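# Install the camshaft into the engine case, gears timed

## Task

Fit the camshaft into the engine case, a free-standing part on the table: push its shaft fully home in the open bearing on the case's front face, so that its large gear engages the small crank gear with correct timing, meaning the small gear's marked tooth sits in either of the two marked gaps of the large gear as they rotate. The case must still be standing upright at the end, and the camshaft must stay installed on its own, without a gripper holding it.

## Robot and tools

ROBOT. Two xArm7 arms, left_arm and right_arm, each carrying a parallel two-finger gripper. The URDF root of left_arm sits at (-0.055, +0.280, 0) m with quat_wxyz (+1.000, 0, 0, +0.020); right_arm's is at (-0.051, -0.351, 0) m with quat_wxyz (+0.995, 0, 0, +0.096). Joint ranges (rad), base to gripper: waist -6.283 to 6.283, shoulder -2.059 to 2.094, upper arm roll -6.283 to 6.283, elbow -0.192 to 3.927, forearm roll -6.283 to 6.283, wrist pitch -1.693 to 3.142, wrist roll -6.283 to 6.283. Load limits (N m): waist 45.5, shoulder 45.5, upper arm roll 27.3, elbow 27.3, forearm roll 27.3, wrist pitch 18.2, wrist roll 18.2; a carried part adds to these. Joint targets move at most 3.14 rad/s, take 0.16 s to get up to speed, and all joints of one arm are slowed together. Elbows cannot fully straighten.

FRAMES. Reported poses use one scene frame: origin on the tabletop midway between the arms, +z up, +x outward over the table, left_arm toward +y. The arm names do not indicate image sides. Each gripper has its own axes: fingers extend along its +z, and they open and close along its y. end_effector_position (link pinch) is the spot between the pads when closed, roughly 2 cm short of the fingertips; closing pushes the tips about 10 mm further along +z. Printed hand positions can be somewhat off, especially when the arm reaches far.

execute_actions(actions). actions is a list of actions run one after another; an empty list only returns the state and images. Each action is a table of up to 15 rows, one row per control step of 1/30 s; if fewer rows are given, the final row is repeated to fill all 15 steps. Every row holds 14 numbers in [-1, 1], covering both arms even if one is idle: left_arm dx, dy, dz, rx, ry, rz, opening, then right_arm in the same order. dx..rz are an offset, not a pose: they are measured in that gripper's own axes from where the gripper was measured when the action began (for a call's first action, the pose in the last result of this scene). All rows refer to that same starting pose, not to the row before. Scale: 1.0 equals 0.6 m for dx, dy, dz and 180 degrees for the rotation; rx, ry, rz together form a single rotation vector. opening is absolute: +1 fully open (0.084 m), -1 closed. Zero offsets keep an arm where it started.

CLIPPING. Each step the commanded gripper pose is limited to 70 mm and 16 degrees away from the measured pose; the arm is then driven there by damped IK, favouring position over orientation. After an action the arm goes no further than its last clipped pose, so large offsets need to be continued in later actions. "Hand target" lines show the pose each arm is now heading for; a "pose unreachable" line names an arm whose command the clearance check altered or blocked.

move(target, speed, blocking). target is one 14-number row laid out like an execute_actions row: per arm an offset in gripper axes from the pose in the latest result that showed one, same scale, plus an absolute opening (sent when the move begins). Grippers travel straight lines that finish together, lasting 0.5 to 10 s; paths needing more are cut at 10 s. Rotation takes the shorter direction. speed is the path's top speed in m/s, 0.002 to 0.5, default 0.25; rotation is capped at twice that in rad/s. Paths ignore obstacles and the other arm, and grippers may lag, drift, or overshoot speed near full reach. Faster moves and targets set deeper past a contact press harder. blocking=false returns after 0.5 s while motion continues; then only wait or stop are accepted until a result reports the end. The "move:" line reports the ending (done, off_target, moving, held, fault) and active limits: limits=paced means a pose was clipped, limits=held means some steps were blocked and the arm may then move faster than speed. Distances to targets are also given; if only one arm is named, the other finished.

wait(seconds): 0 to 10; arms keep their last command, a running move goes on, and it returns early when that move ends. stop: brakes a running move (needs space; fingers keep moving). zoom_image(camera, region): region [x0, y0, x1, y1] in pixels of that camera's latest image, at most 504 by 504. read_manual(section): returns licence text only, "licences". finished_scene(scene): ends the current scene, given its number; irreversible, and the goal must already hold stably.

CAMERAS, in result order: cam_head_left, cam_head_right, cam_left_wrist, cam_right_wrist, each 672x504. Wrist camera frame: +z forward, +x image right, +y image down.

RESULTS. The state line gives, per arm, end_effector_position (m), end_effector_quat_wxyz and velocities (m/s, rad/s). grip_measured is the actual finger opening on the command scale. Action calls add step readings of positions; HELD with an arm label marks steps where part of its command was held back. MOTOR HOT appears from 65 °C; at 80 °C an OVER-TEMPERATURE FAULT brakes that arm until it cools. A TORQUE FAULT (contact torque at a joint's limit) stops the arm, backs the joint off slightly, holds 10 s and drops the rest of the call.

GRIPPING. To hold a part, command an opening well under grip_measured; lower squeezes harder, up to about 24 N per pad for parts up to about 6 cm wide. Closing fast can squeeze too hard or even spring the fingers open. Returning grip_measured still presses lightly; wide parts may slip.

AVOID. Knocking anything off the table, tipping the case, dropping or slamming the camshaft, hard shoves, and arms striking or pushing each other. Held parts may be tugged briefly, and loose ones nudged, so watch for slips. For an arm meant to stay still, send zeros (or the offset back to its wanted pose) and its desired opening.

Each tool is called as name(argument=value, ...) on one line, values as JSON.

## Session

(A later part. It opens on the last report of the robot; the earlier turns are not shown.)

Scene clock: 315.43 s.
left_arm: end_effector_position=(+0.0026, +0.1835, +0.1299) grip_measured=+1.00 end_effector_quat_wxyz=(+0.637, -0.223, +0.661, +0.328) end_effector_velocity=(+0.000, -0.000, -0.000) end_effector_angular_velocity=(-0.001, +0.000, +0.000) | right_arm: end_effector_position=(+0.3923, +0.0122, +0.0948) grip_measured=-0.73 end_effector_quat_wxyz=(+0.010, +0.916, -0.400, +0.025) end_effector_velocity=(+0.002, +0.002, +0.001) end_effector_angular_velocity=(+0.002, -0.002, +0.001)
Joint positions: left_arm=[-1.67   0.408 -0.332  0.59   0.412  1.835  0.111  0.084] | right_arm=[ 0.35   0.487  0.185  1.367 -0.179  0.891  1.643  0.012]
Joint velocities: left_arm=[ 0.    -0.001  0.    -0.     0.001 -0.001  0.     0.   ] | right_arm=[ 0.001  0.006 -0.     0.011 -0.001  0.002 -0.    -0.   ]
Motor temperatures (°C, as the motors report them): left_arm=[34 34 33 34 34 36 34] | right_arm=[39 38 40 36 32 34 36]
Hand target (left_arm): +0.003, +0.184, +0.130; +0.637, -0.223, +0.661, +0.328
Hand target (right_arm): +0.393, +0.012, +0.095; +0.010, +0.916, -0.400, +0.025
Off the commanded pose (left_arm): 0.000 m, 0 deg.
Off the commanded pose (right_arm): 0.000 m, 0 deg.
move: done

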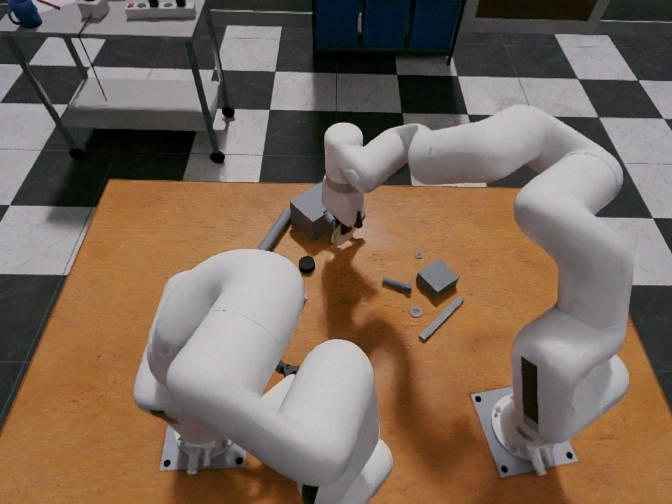

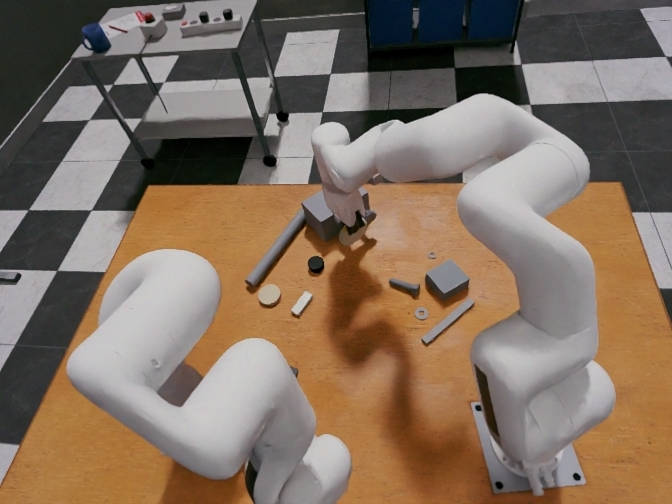

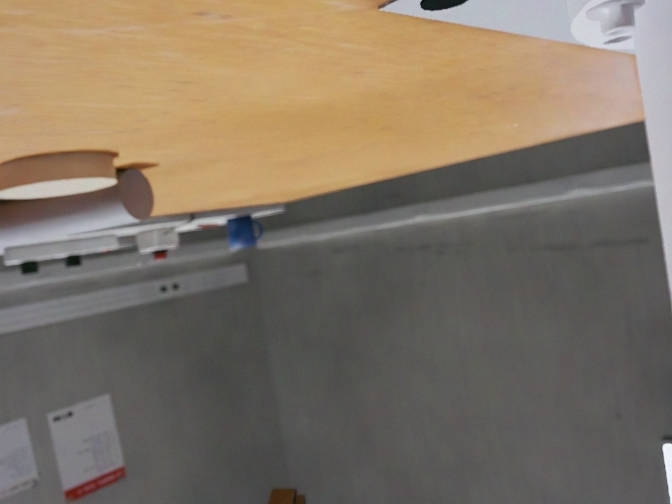

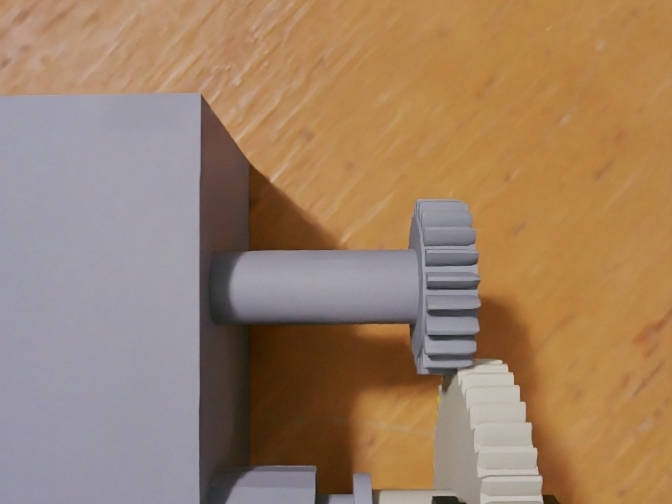

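Progress.

move(target=[0,0,0,0,0,0,1,0,-0.017,0,0,0,0,-1], speed=0.006)

move(target=[0,0,0,0,0,0,1,0,0,0,0,0,0,-0.45])

move(target=[0,0,0,0,0,0,1,0,0,-0.07,0,-0.018,0,-0.45], speed=0.08)

move(target=[0,0,0,0,0,0,1,-0.05,0.13,0.07,0.42,0,0,-0.4])

zoom_image(camera="cam_right_wrist", region=[370,80,650,360])

Scene clock: 325.13 s.
left_arm: end_effector_position=(+0.0026, +0.1835, +0.1299) grip_measured=+1.00 end_effector_quat_wxyz=(+0.637, -0.223, +0.661, +0.328) end_effector_velocity=(+0.000, +0.000, -0.000) end_effector_angular_velocity=(+0.002, -0.000, -0.001) | right_arm: end_effector_position=(+0.3996, +0.0189, +0.0948) grip_measured=-0.73 end_effector_quat_wxyz=(+0.010, +0.916, -0.400, +0.025) end_effector_velocity=(+0.001, +0.001, -0.000) end_effector_angular_velocity=(-0.001, +0.001, +0.000)
Joint positions: left_arm=[-1.67   0.408 -0.332  0.59   0.412  1.835  0.111  0.084] | right_arm=[ 0.356  0.518  0.183  1.416 -0.182  0.91   1.644  0.012]
Joint velocities: left_arm=[-0.001  0.001  0.    -0.     0.001  0.     0.     0.   ] | right_arm=[ 0.001  0.007 -0.     0.01  -0.001  0.005  0.     0.   ]
Motor temperatures (°C, as the motors report them): left_arm=[34 34 33 34 34 36 34] | right_arm=[39 38 40 37 32 34 36]
Hand target (left_arm): +0.003, +0.184, +0.130; +0.637, -0.223, +0.661, +0.328
Hand target (right_arm): +0.400, +0.019, +0.095; +0.010, +0.916, -0.400, +0.025
Off the commanded pose (left_arm): 0.000 m, 0 deg.
Off the commanded pose (right_arm): 0.000 m, 0 deg.
move: done

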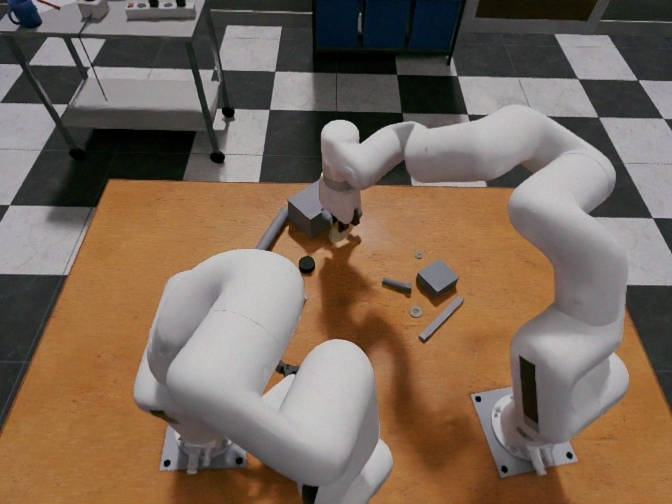

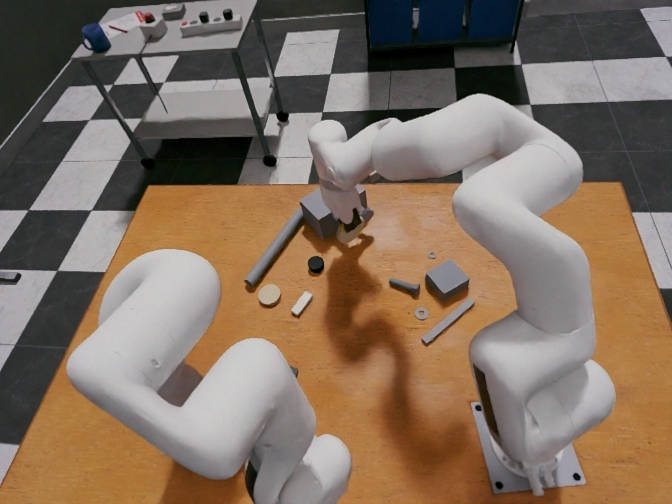

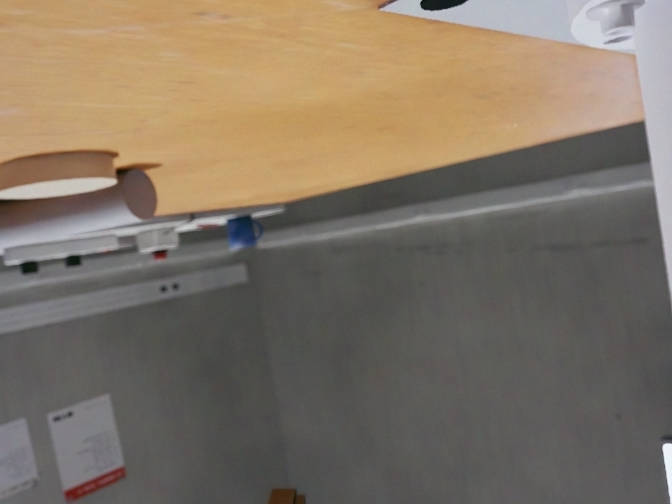

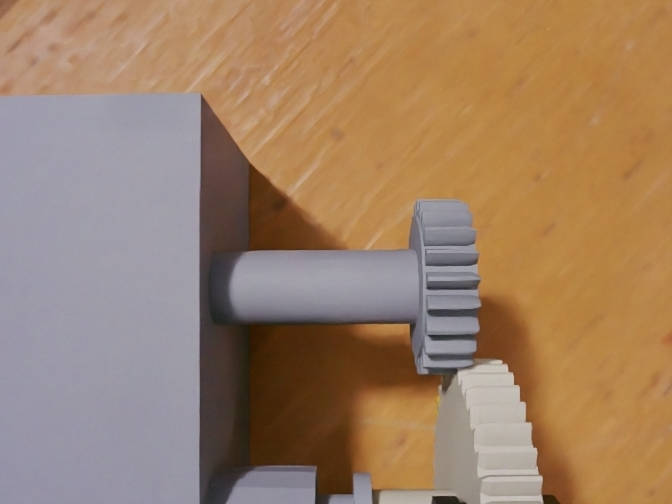

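Scene clock: 325.67 s.
left_arm: end_effector_position=(+0.0026, +0.1835, +0.1299) grip_measured=+1.00 end_effector_quat_wxyz=(+0.637, -0.223, +0.661, +0.328) end_effector_velocity=(+0.000, -0.001, +0.000) end_effector_angular_velocity=(-0.004, -0.000, +0.000) | right_arm: end_effector_position=(+0.3997, +0.0191, +0.0949) grip_measured=-0.47 end_effector_quat_wxyz=(+0.010, +0.916, -0.400, +0.025) end_effector_velocity=(-0.001, -0.000, +0.001) end_effector_angular_velocity=(-0.001, +0.000, +0.000)
Joint positions: left_arm=[-1.67   0.408 -0.332  0.59   0.412  1.835  0.111  0.084] | right_arm=[ 0.356  0.518  0.183  1.416 -0.182  0.909  1.644  0.024]
Joint velocities: left_arm=[ 0.    -0.003  0.001  0.     0.001 -0.001 -0.     0.   ] | right_arm=[ 0.001 -0.003  0.    -0.001  0.     0.003  0.     0.   ]
Motor temperatures (°C, as the motors report them): left_arm=[34 34 33 34 34 36 34] | right_arm=[39 38 40 37 32 34 36]
Hand target (left_arm): +0.003, +0.184, +0.130; +0.637, -0.223, +0.661, +0.328
Hand target (right_arm): +0.400, +0.019, +0.095; +0.010, +0.916, -0.400, +0.025
Off the commanded pose (left_arm): 0.000 m, 0 deg.
Off the commanded pose (right_arm): 0.000 m, 0 deg.
move: done

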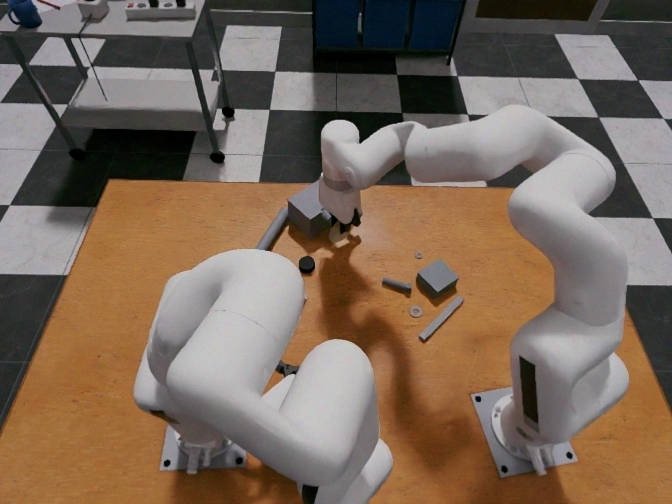

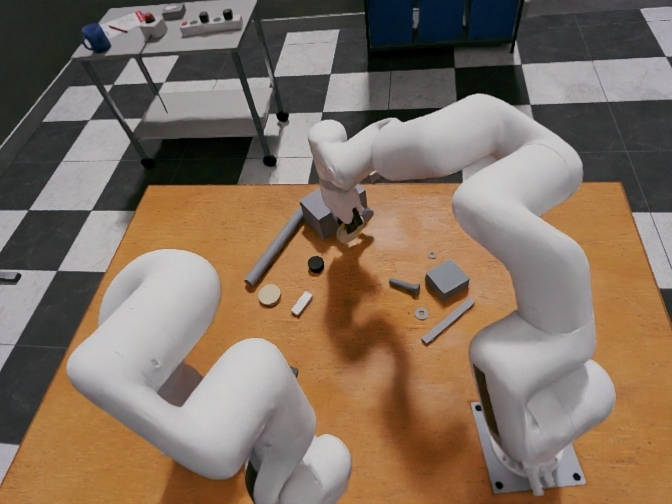

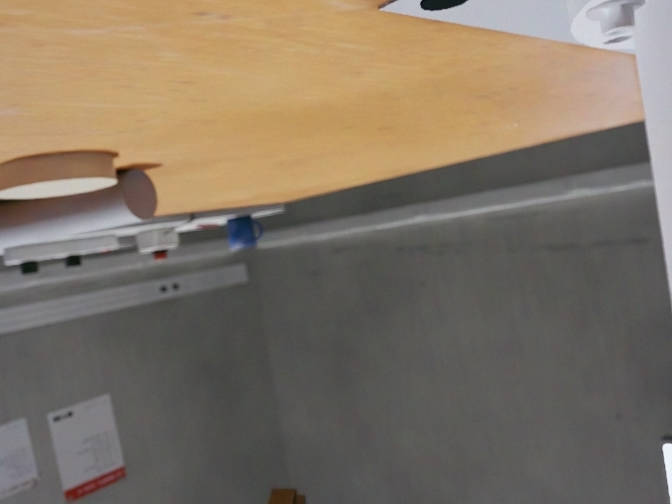

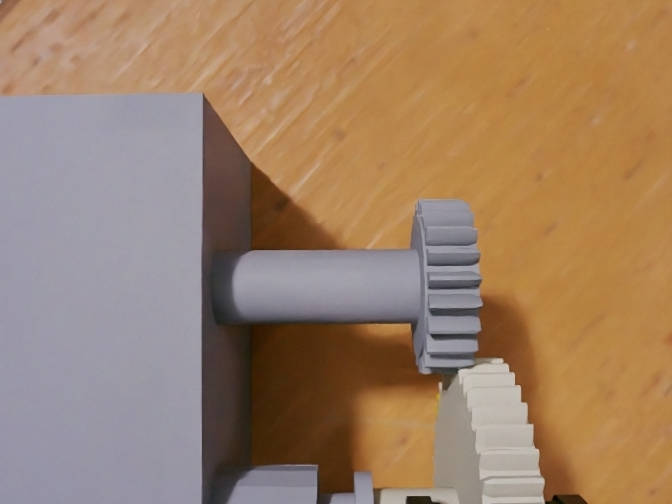

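Scene clock: 326.67 s.
left_arm: end_effector_position=(+0.0026, +0.1835, +0.1299) grip_measured=+1.00 end_effector_quat_wxyz=(+0.637, -0.223, +0.661, +0.328) end_effector_velocity=(+0.000, +0.000, -0.000) end_effector_angular_velocity=(+0.002, +0.001, +0.002) | right_arm: end_effector_position=(+0.3982, +0.0205, +0.1363) grip_measured=-0.47 end_effector_quat_wxyz=(-0.001, +0.916, -0.400, -0.001) end_effector_velocity=(+0.000, +0.000, +0.003) end_effector_angular_velocity=(+0.003, +0.002, -0.001)
Joint positions: left_arm=[-1.67   0.408 -0.332  0.59   0.412  1.835  0.111  0.084] | right_arm=[ 0.321  0.464  0.211  1.458 -0.107  1.004  1.583  0.024]
Joint velocities: left_arm=[ 0.002  0.001  0.    -0.     0.    -0.001  0.001  0.   ] | right_arm=[-0.003 -0.003  0.002  0.006  0.005  0.008 -0.004 -0.   ]
Motor temperatures (°C, as the motors report them): left_arm=[34 34 33 34 34 36 34] | right_arm=[39 38 40 37 32 34 36]
Hand target (left_arm): +0.003, +0.184, +0.130; +0.637, -0.223, +0.661, +0.328
Hand target (right_arm): +0.398, +0.021, +0.137; -0.002, +0.916, -0.400, -0.001
Off the commanded pose (left_arm): 0.000 m, 0 deg.
Off the commanded pose (right_arm): 0.001 m, 0 deg.
move: done

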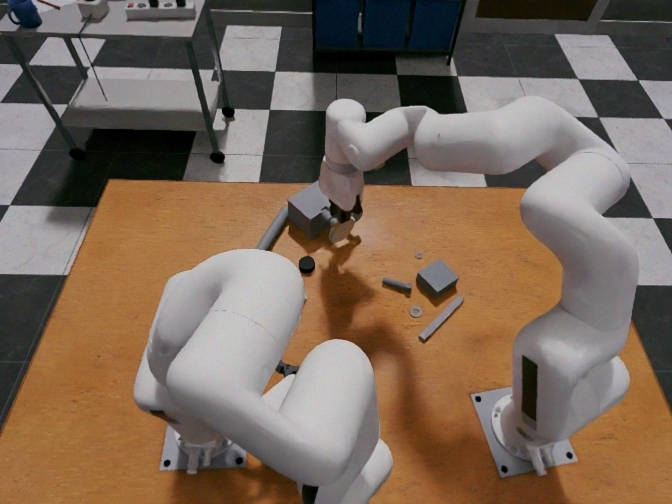

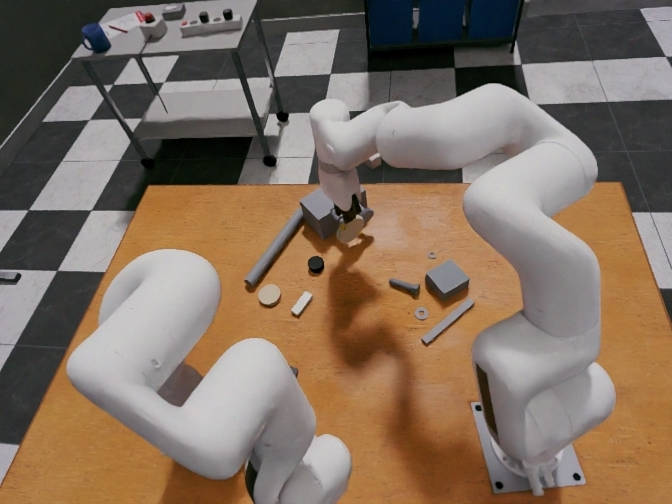

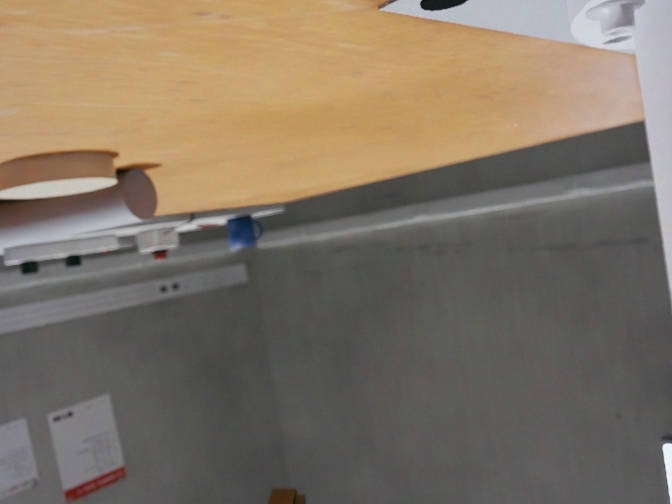

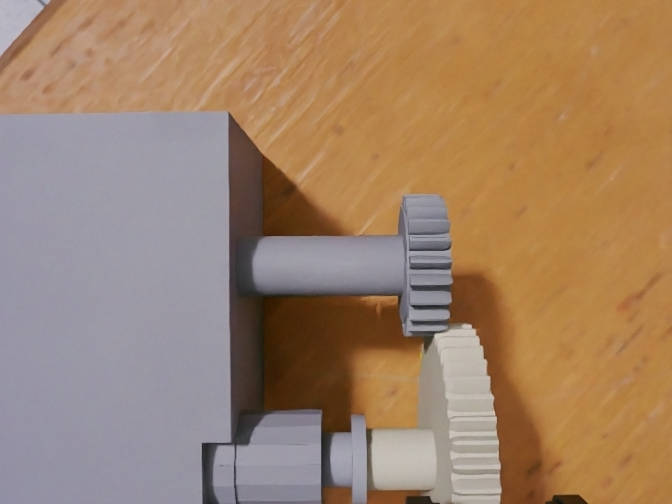

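Scene clock: 330.00 s.
left_arm: end_effector_position=(+0.0026, +0.1835, +0.1299) grip_measured=+1.00 end_effector_quat_wxyz=(+0.637, -0.223, +0.661, +0.328) end_effector_velocity=(+0.000, +0.000, +0.000) end_effector_angular_velocity=(-0.000, -0.001, +0.000) | right_arm: end_effector_position=(+0.3194, -0.0099, +0.0952) grip_measured=-0.42 end_effector_quat_wxyz=(-0.562, +0.723, -0.317, +0.245) end_effector_velocity=(-0.000, +0.001, +0.000) end_effector_angular_velocity=(+0.010, -0.011, +0.002)
Joint positions: left_arm=[-1.67   0.408 -0.332  0.59   0.412  1.835  0.111  0.084] | right_arm=[ 0.404  0.801  0.146  0.557 -0.02  -1.555  1.46   0.026]
Joint velocities: left_arm=[ 0.001  0.    -0.     0.     0.     0.    -0.001  0.   ] | right_arm=[ 0.003  0.015 -0.001  0.011 -0.003 -0.019 -0.001  0.   ]
Motor temperatures (°C, as the motors report them): left_arm=[34 34 33 34 34 36 34] | right_arm=[39 38 40 37 32 34 36]
Hand target (left_arm): +0.003, +0.184, +0.130; +0.637, -0.223, +0.661, +0.328
Hand target (right_arm): +0.319, -0.010, +0.095; -0.563, +0.723, -0.317, +0.245
Off the commanded pose (left_arm): 0.000 m, 0 deg.
Off the commanded pose (right_arm): 0.002 m, 0 deg.
move: done

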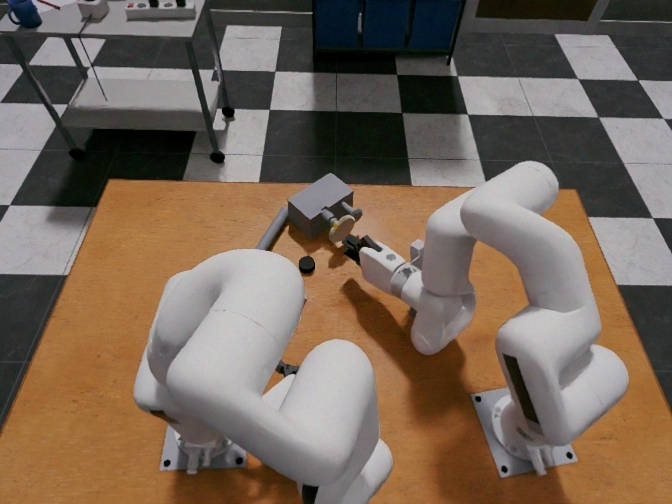

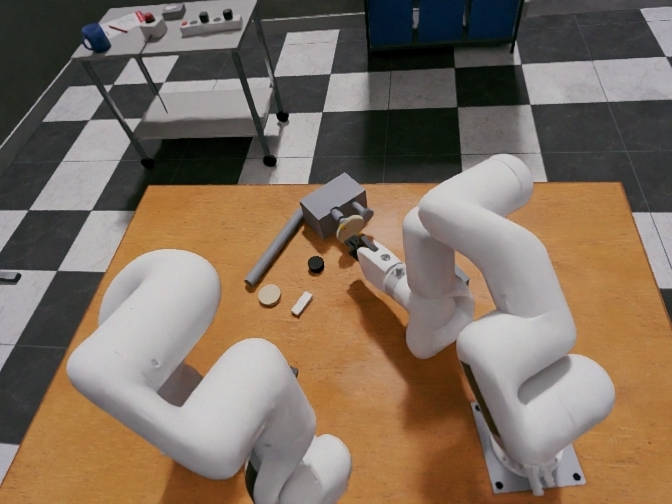

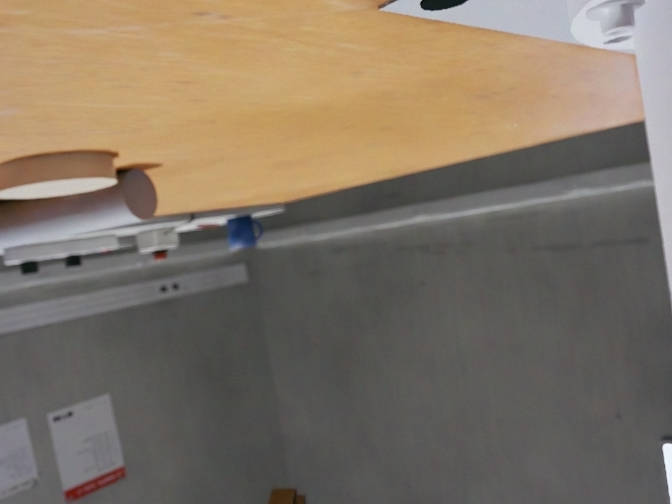

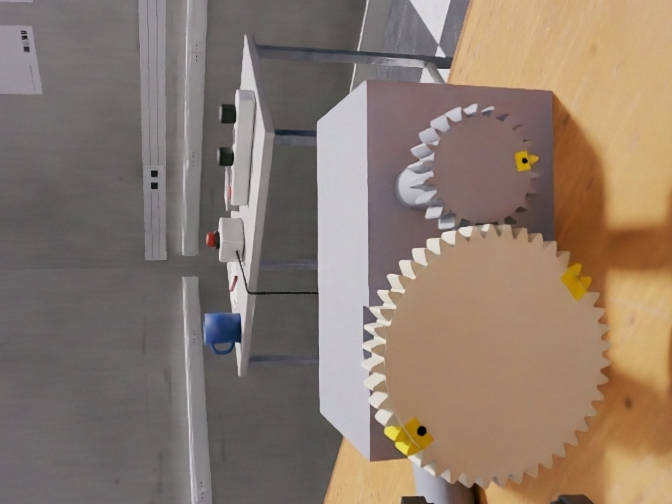

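Region (370, 80, 650, 360) of cam_right_wrist's 672x504 image, scaled by 1.800, with more detail than that image has.

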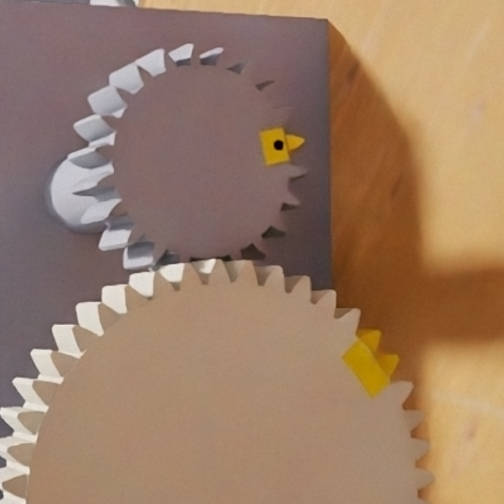

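move(target=[0,0,0,0,0,0,1,0.06,0.0335,0.084,0,0,0,-1], speed=0.06)

move(target=[0,0,0,0,0,0,1,0,-0.0062,0.0242,0,0,0,-1], speed=0.006)

zoom_image(camera="cam_head_left", region=[270,160,400,260])

Scene clock: 350.33 s.
left_arm: end_effector_position=(+0.0026, +0.1835, +0.1299) grip_measured=+1.00 end_effector_quat_wxyz=(+0.637, -0.223, +0.661, +0.328) end_effector_velocity=(-0.000, -0.000, -0.000) end_effector_angular_velocity=(-0.002, +0.001, +0.001) | right_arm: end_effector_position=(+0.3755, -0.0066, +0.0632) grip_measured=-1.00 end_effector_quat_wxyz=(-0.562, +0.723, -0.317, +0.245) end_effector_velocity=(+0.002, +0.001, -0.002) end_effector_angular_velocity=(-0.000, +0.001, +0.001)
Joint positions: left_arm=[-1.67   0.408 -0.332  0.59   0.412  1.835  0.111  0.084] | right_arm=[ 0.35   0.923  0.083  0.757 -0.133 -1.473  1.484  0.   ]
Joint velocities: left_arm=[ 0.    -0.001 -0.     0.    -0.001 -0.    -0.     0.   ] | right_arm=[-0.001  0.006 -0.002  0.01  -0.004  0.005  0.001  0.   ]
Motor temperatures (°C, as the motors report them): left_arm=[34 34 33 34 34 36 34] | right_arm=[39 38 40 35 32 34 36]
Hand target (left_arm): +0.003, +0.184, +0.130; +0.637, -0.223, +0.661, +0.328
Hand target (right_arm): +0.376, -0.007, +0.063; -0.562, +0.723, -0.317, +0.245
Off the commanded pose (left_arm): 0.000 m, 0 deg.
Off the commanded pose (right_arm): 0.000 m, 0 deg.
move: done

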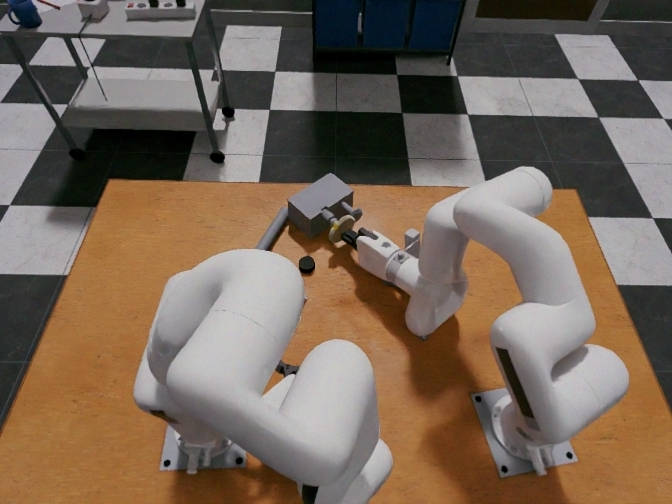

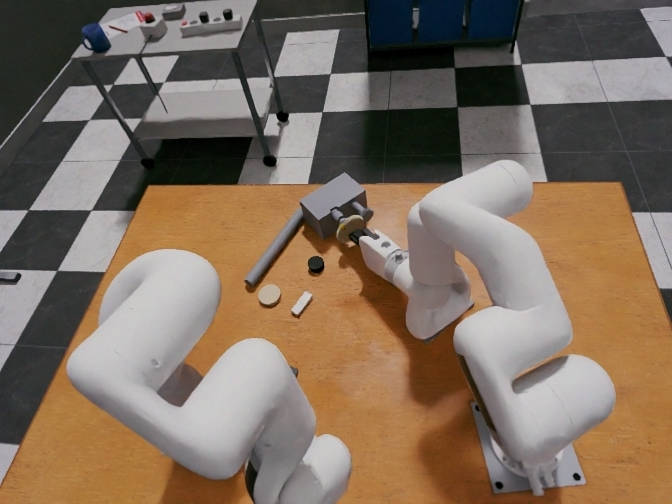

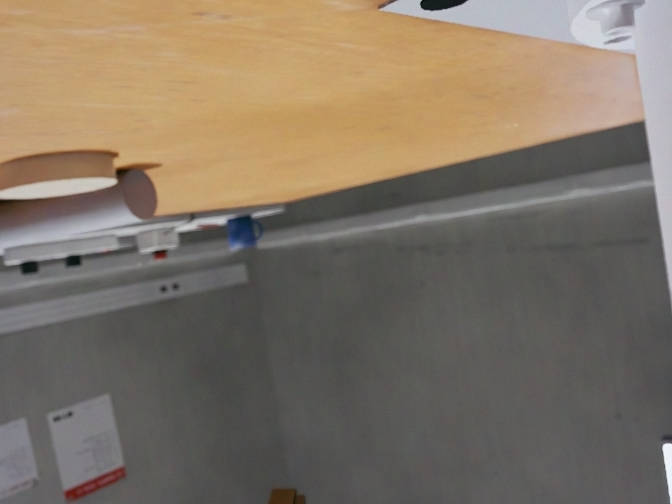

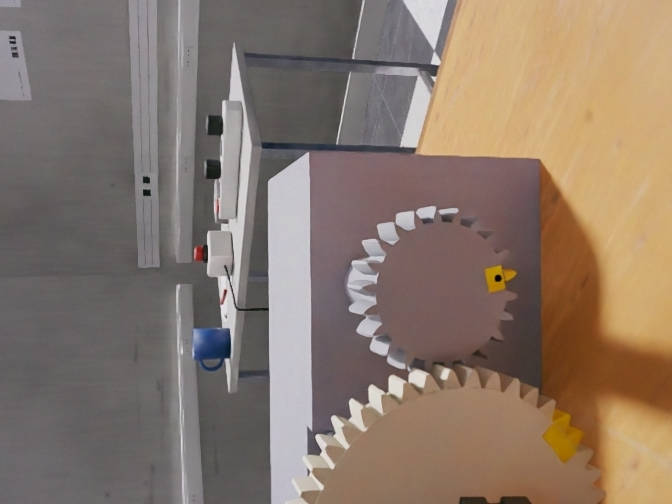

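Scene clock: 353.07 s.
left_arm: end_effector_position=(+0.0026, +0.1835, +0.1299) grip_measured=+1.00 end_effector_quat_wxyz=(+0.637, -0.223, +0.661, +0.328) end_effector_velocity=(+0.001, +0.000, +0.000) end_effector_angular_velocity=(+0.003, -0.002, -0.001) | right_arm: end_effector_position=(+0.3864, +0.0034, +0.0632) grip_measured=-1.00 end_effector_quat_wxyz=(-0.562, +0.723, -0.317, +0.245) end_effector_velocity=(+0.001, +0.001, -0.000) end_effector_angular_velocity=(+0.000, +0.000, +0.001)
Joint positions: left_arm=[-1.67   0.408 -0.332  0.59   0.412  1.835  0.111  0.084] | right_arm=[ 0.353  0.928  0.086  0.802 -0.129 -1.434  1.487  0.   ]
Joint velocities: left_arm=[ 0.     0.002  0.001 -0.     0.002  0.001  0.     0.   ] | right_arm=[0.001 0.001 0.    0.006 0.001 0.005 0.    0.   ]
Motor temperatures (°C, as the motors report them): left_arm=[34 34 33 34 34 36 34] | right_arm=[39 38 40 35 32 34 36]
Hand target (left_arm): +0.003, +0.184, +0.130; +0.637, -0.223, +0.661, +0.328
Hand target (right_arm): +0.387, +0.004, +0.063; -0.562, +0.723, -0.317, +0.245
Off the commanded pose (left_arm): 0.000 m, 0 deg.
Off the commanded pose (right_arm): 0.000 m, 0 deg.
move: done

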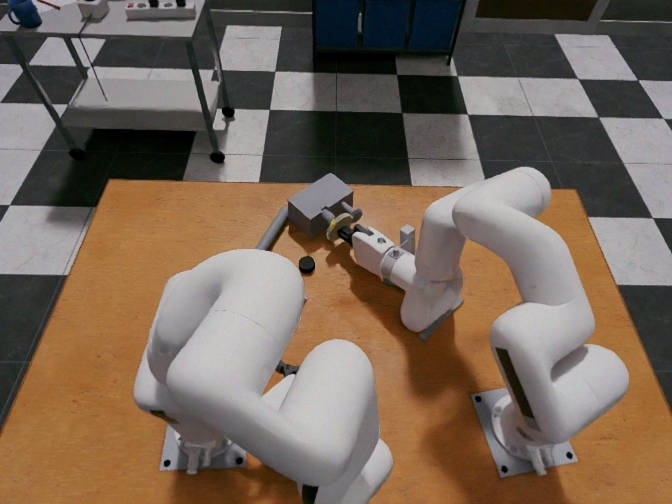

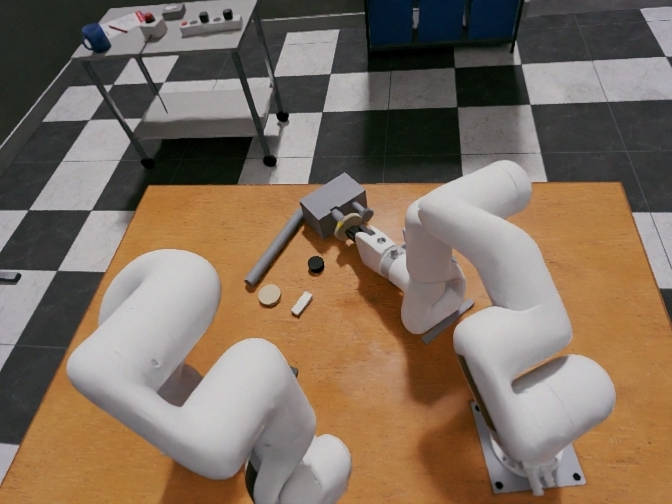

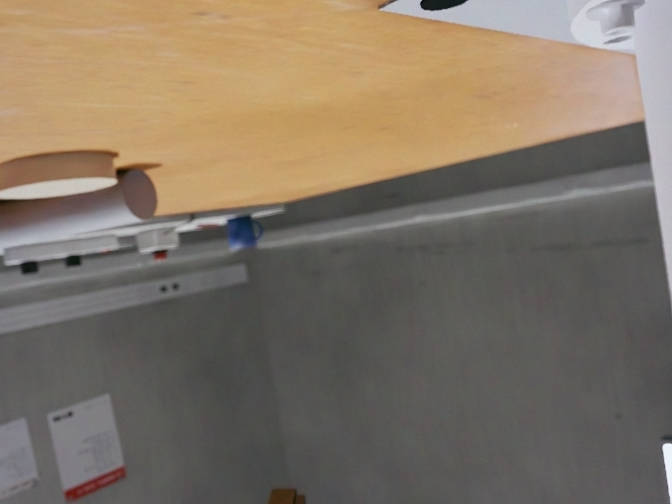

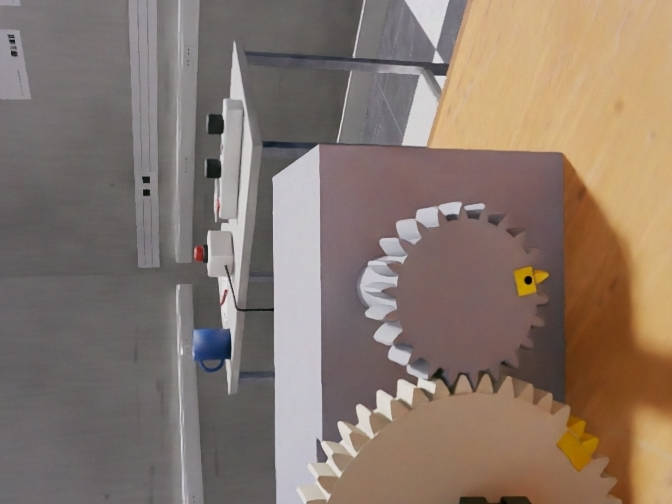

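Region (270, 160, 400, 260) of cam_head_left's 672x504 image, scaled by 3.877, with more detail than that image has; it fills the top 388 rows of this view, and the rest is white.

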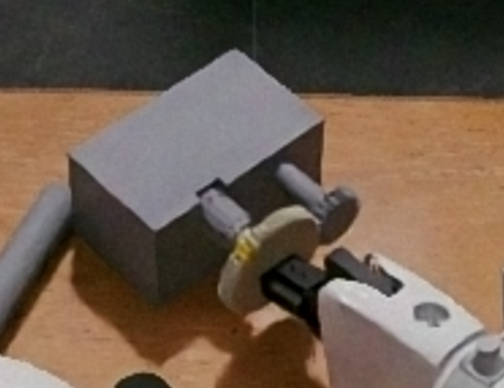

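Sliding in. A bit more.

move(target=[0,0,0,0,0,0,1,0,-0.002,0.008,0,0,0,-1], speed=0.005)

zoom_image(camera="cam_right_wrist", region=[380,200,672,500])

zoom_image(camera="cam_head_left", region=[270,160,400,260])

Scene clock: 364.73 s.
left_arm: end_effector_position=(+0.0026, +0.1835, +0.1299) grip_measured=+1.00 end_effector_quat_wxyz=(+0.637, -0.223, +0.661, +0.328) end_effector_velocity=(-0.000, +0.000, +0.000) end_effector_angular_velocity=(+0.002, -0.000, +0.000) | right_arm: end_effector_position=(+0.3898, +0.0066, +0.0630) grip_measured=-1.00 end_effector_quat_wxyz=(-0.562, +0.724, -0.317, +0.245) end_effector_velocity=(+0.001, +0.001, -0.000) end_effector_angular_velocity=(-0.001, +0.001, +0.001)
Joint positions: left_arm=[-1.67   0.408 -0.332  0.59   0.412  1.835  0.111  0.084] | right_arm=[ 0.353  0.93   0.087  0.817 -0.127 -1.421  1.487  0.   ]
Joint velocities: left_arm=[-0.001  0.002  0.001  0.    -0.     0.001  0.001  0.   ] | right_arm=[0.001 0.001 0.    0.005 0.    0.005 0.    0.   ]
Motor temperatures (°C, as the motors report them): left_arm=[34 34 33 34 34 36 34] | right_arm=[39 38 40 35 32 34 36]
Hand target (left_arm): +0.003, +0.184, +0.130; +0.637, -0.223, +0.661, +0.328
Hand target (right_arm): +0.390, +0.007, +0.063; -0.562, +0.723, -0.317, +0.245
Off the commanded pose (left_arm): 0.000 m, 0 deg.
Off the commanded pose (right_arm): 0.000 m, 0 deg.
move: done

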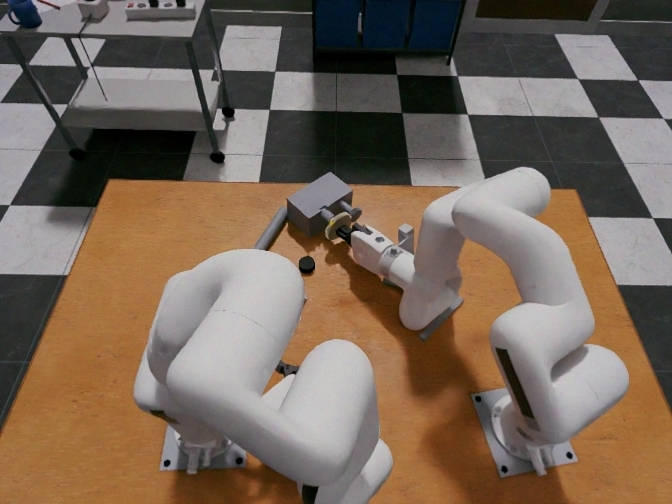

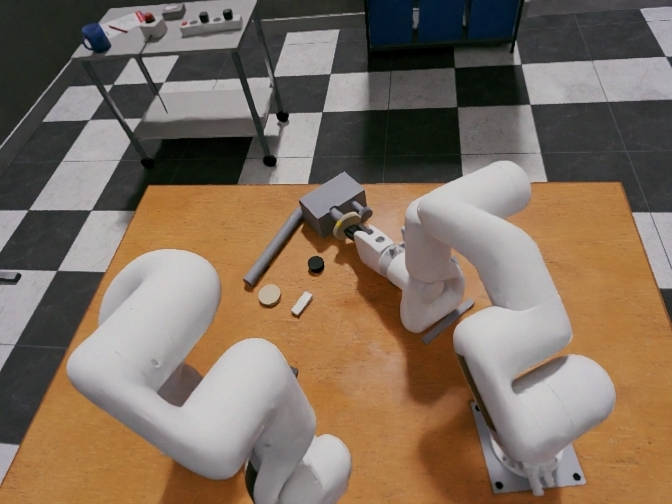

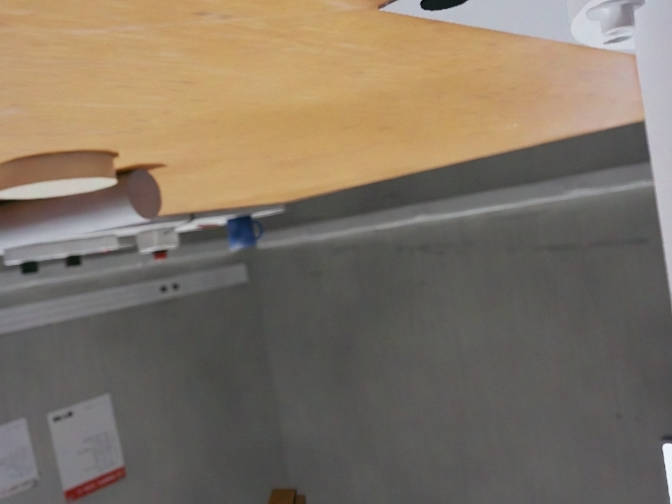

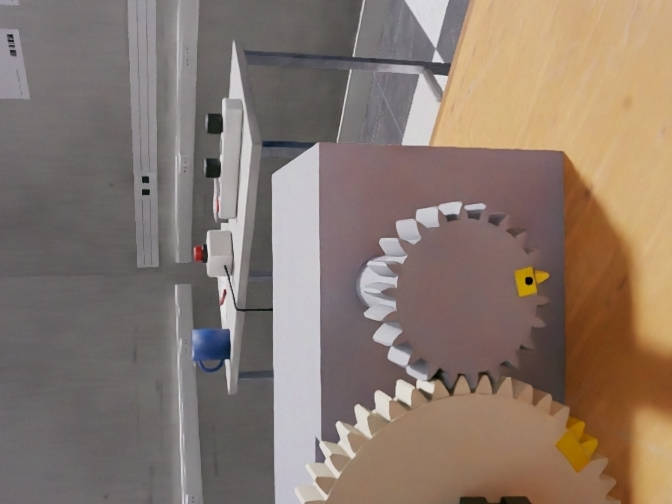

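Region (380, 200, 672, 500) of cam_right_wrist's 672x504 image, scaled by 1.680, with more detail than that image has; it fills the left 491 columns of this view, and the rest is white.

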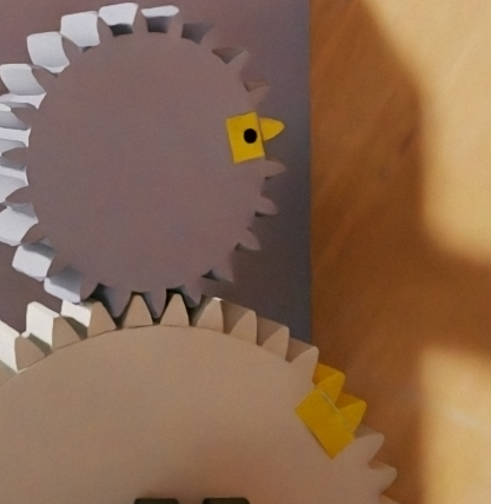

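Region (270, 160, 400, 260) of cam_head_left's 672x504 image, scaled by 3.877, with more detail than that image has; it fills the top 388 rows of this view, and the rest is white.

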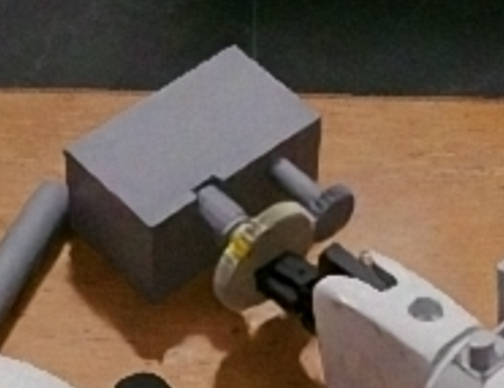

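move(target=[0,0,0,0,0,0,1,0,-0.03,-0.08,0,0,0,-1], speed=0.08)

finished_scene(scene=2)

Scene clock: 373.97 s.
left_arm: end_effector_position=(+0.0026, +0.1835, +0.1299) grip_measured=+1.00 end_effector_quat_wxyz=(+0.637, -0.223, +0.661, +0.328) end_effector_velocity=(+0.000, -0.000, +0.000) end_effector_angular_velocity=(-0.001, +0.000, +0.001) | right_arm: end_effector_position=(+0.3592, -0.0217, +0.0922) grip_measured=-1.00 end_effector_quat_wxyz=(-0.562, +0.724, -0.317, +0.244) end_effector_velocity=(-0.001, -0.002, +0.003) end_effector_angular_velocity=(+0.001, -0.002, -0.001)
Joint positions: left_arm=[-1.67   0.408 -0.332  0.59   0.412  1.835  0.111  0.084] | right_arm=[ 0.341  0.809  0.082  0.629 -0.137 -1.487  1.488  0.   ]
Joint velocities: left_arm=[ 0.001 -0.002 -0.     0.     0.     0.001  0.001  0.   ] | right_arm=[-0.001 -0.009 -0.    -0.01  -0.001 -0.004  0.     0.   ]
Motor temperatures (°C, as the motors report them): left_arm=[34 34 33 34 34 36 34] | right_arm=[39 38 40 35 32 34 36]
Hand target (left_arm): +0.003, +0.184, +0.130; +0.637, -0.223, +0.661, +0.328
Hand target (right_arm): +0.359, -0.022, +0.092; -0.562, +0.724, -0.317, +0.244
Off the commanded pose (left_arm): 0.000 m, 0 deg.
Off the commanded pose (right_arm): 0.000 m, 0 deg.
move: done

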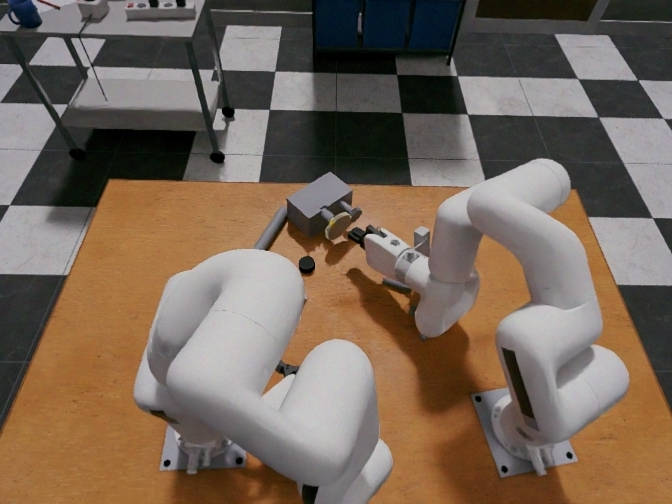

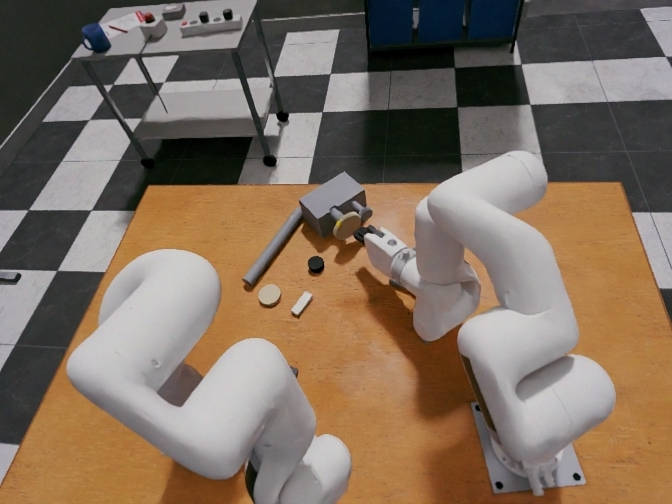

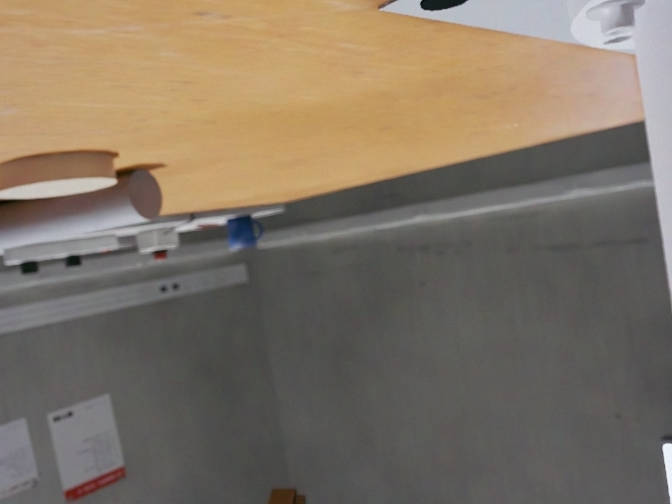

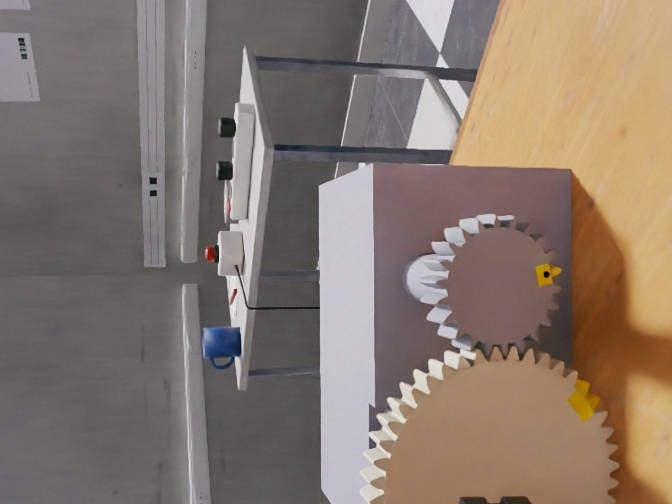

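The scene is finished: the task was done.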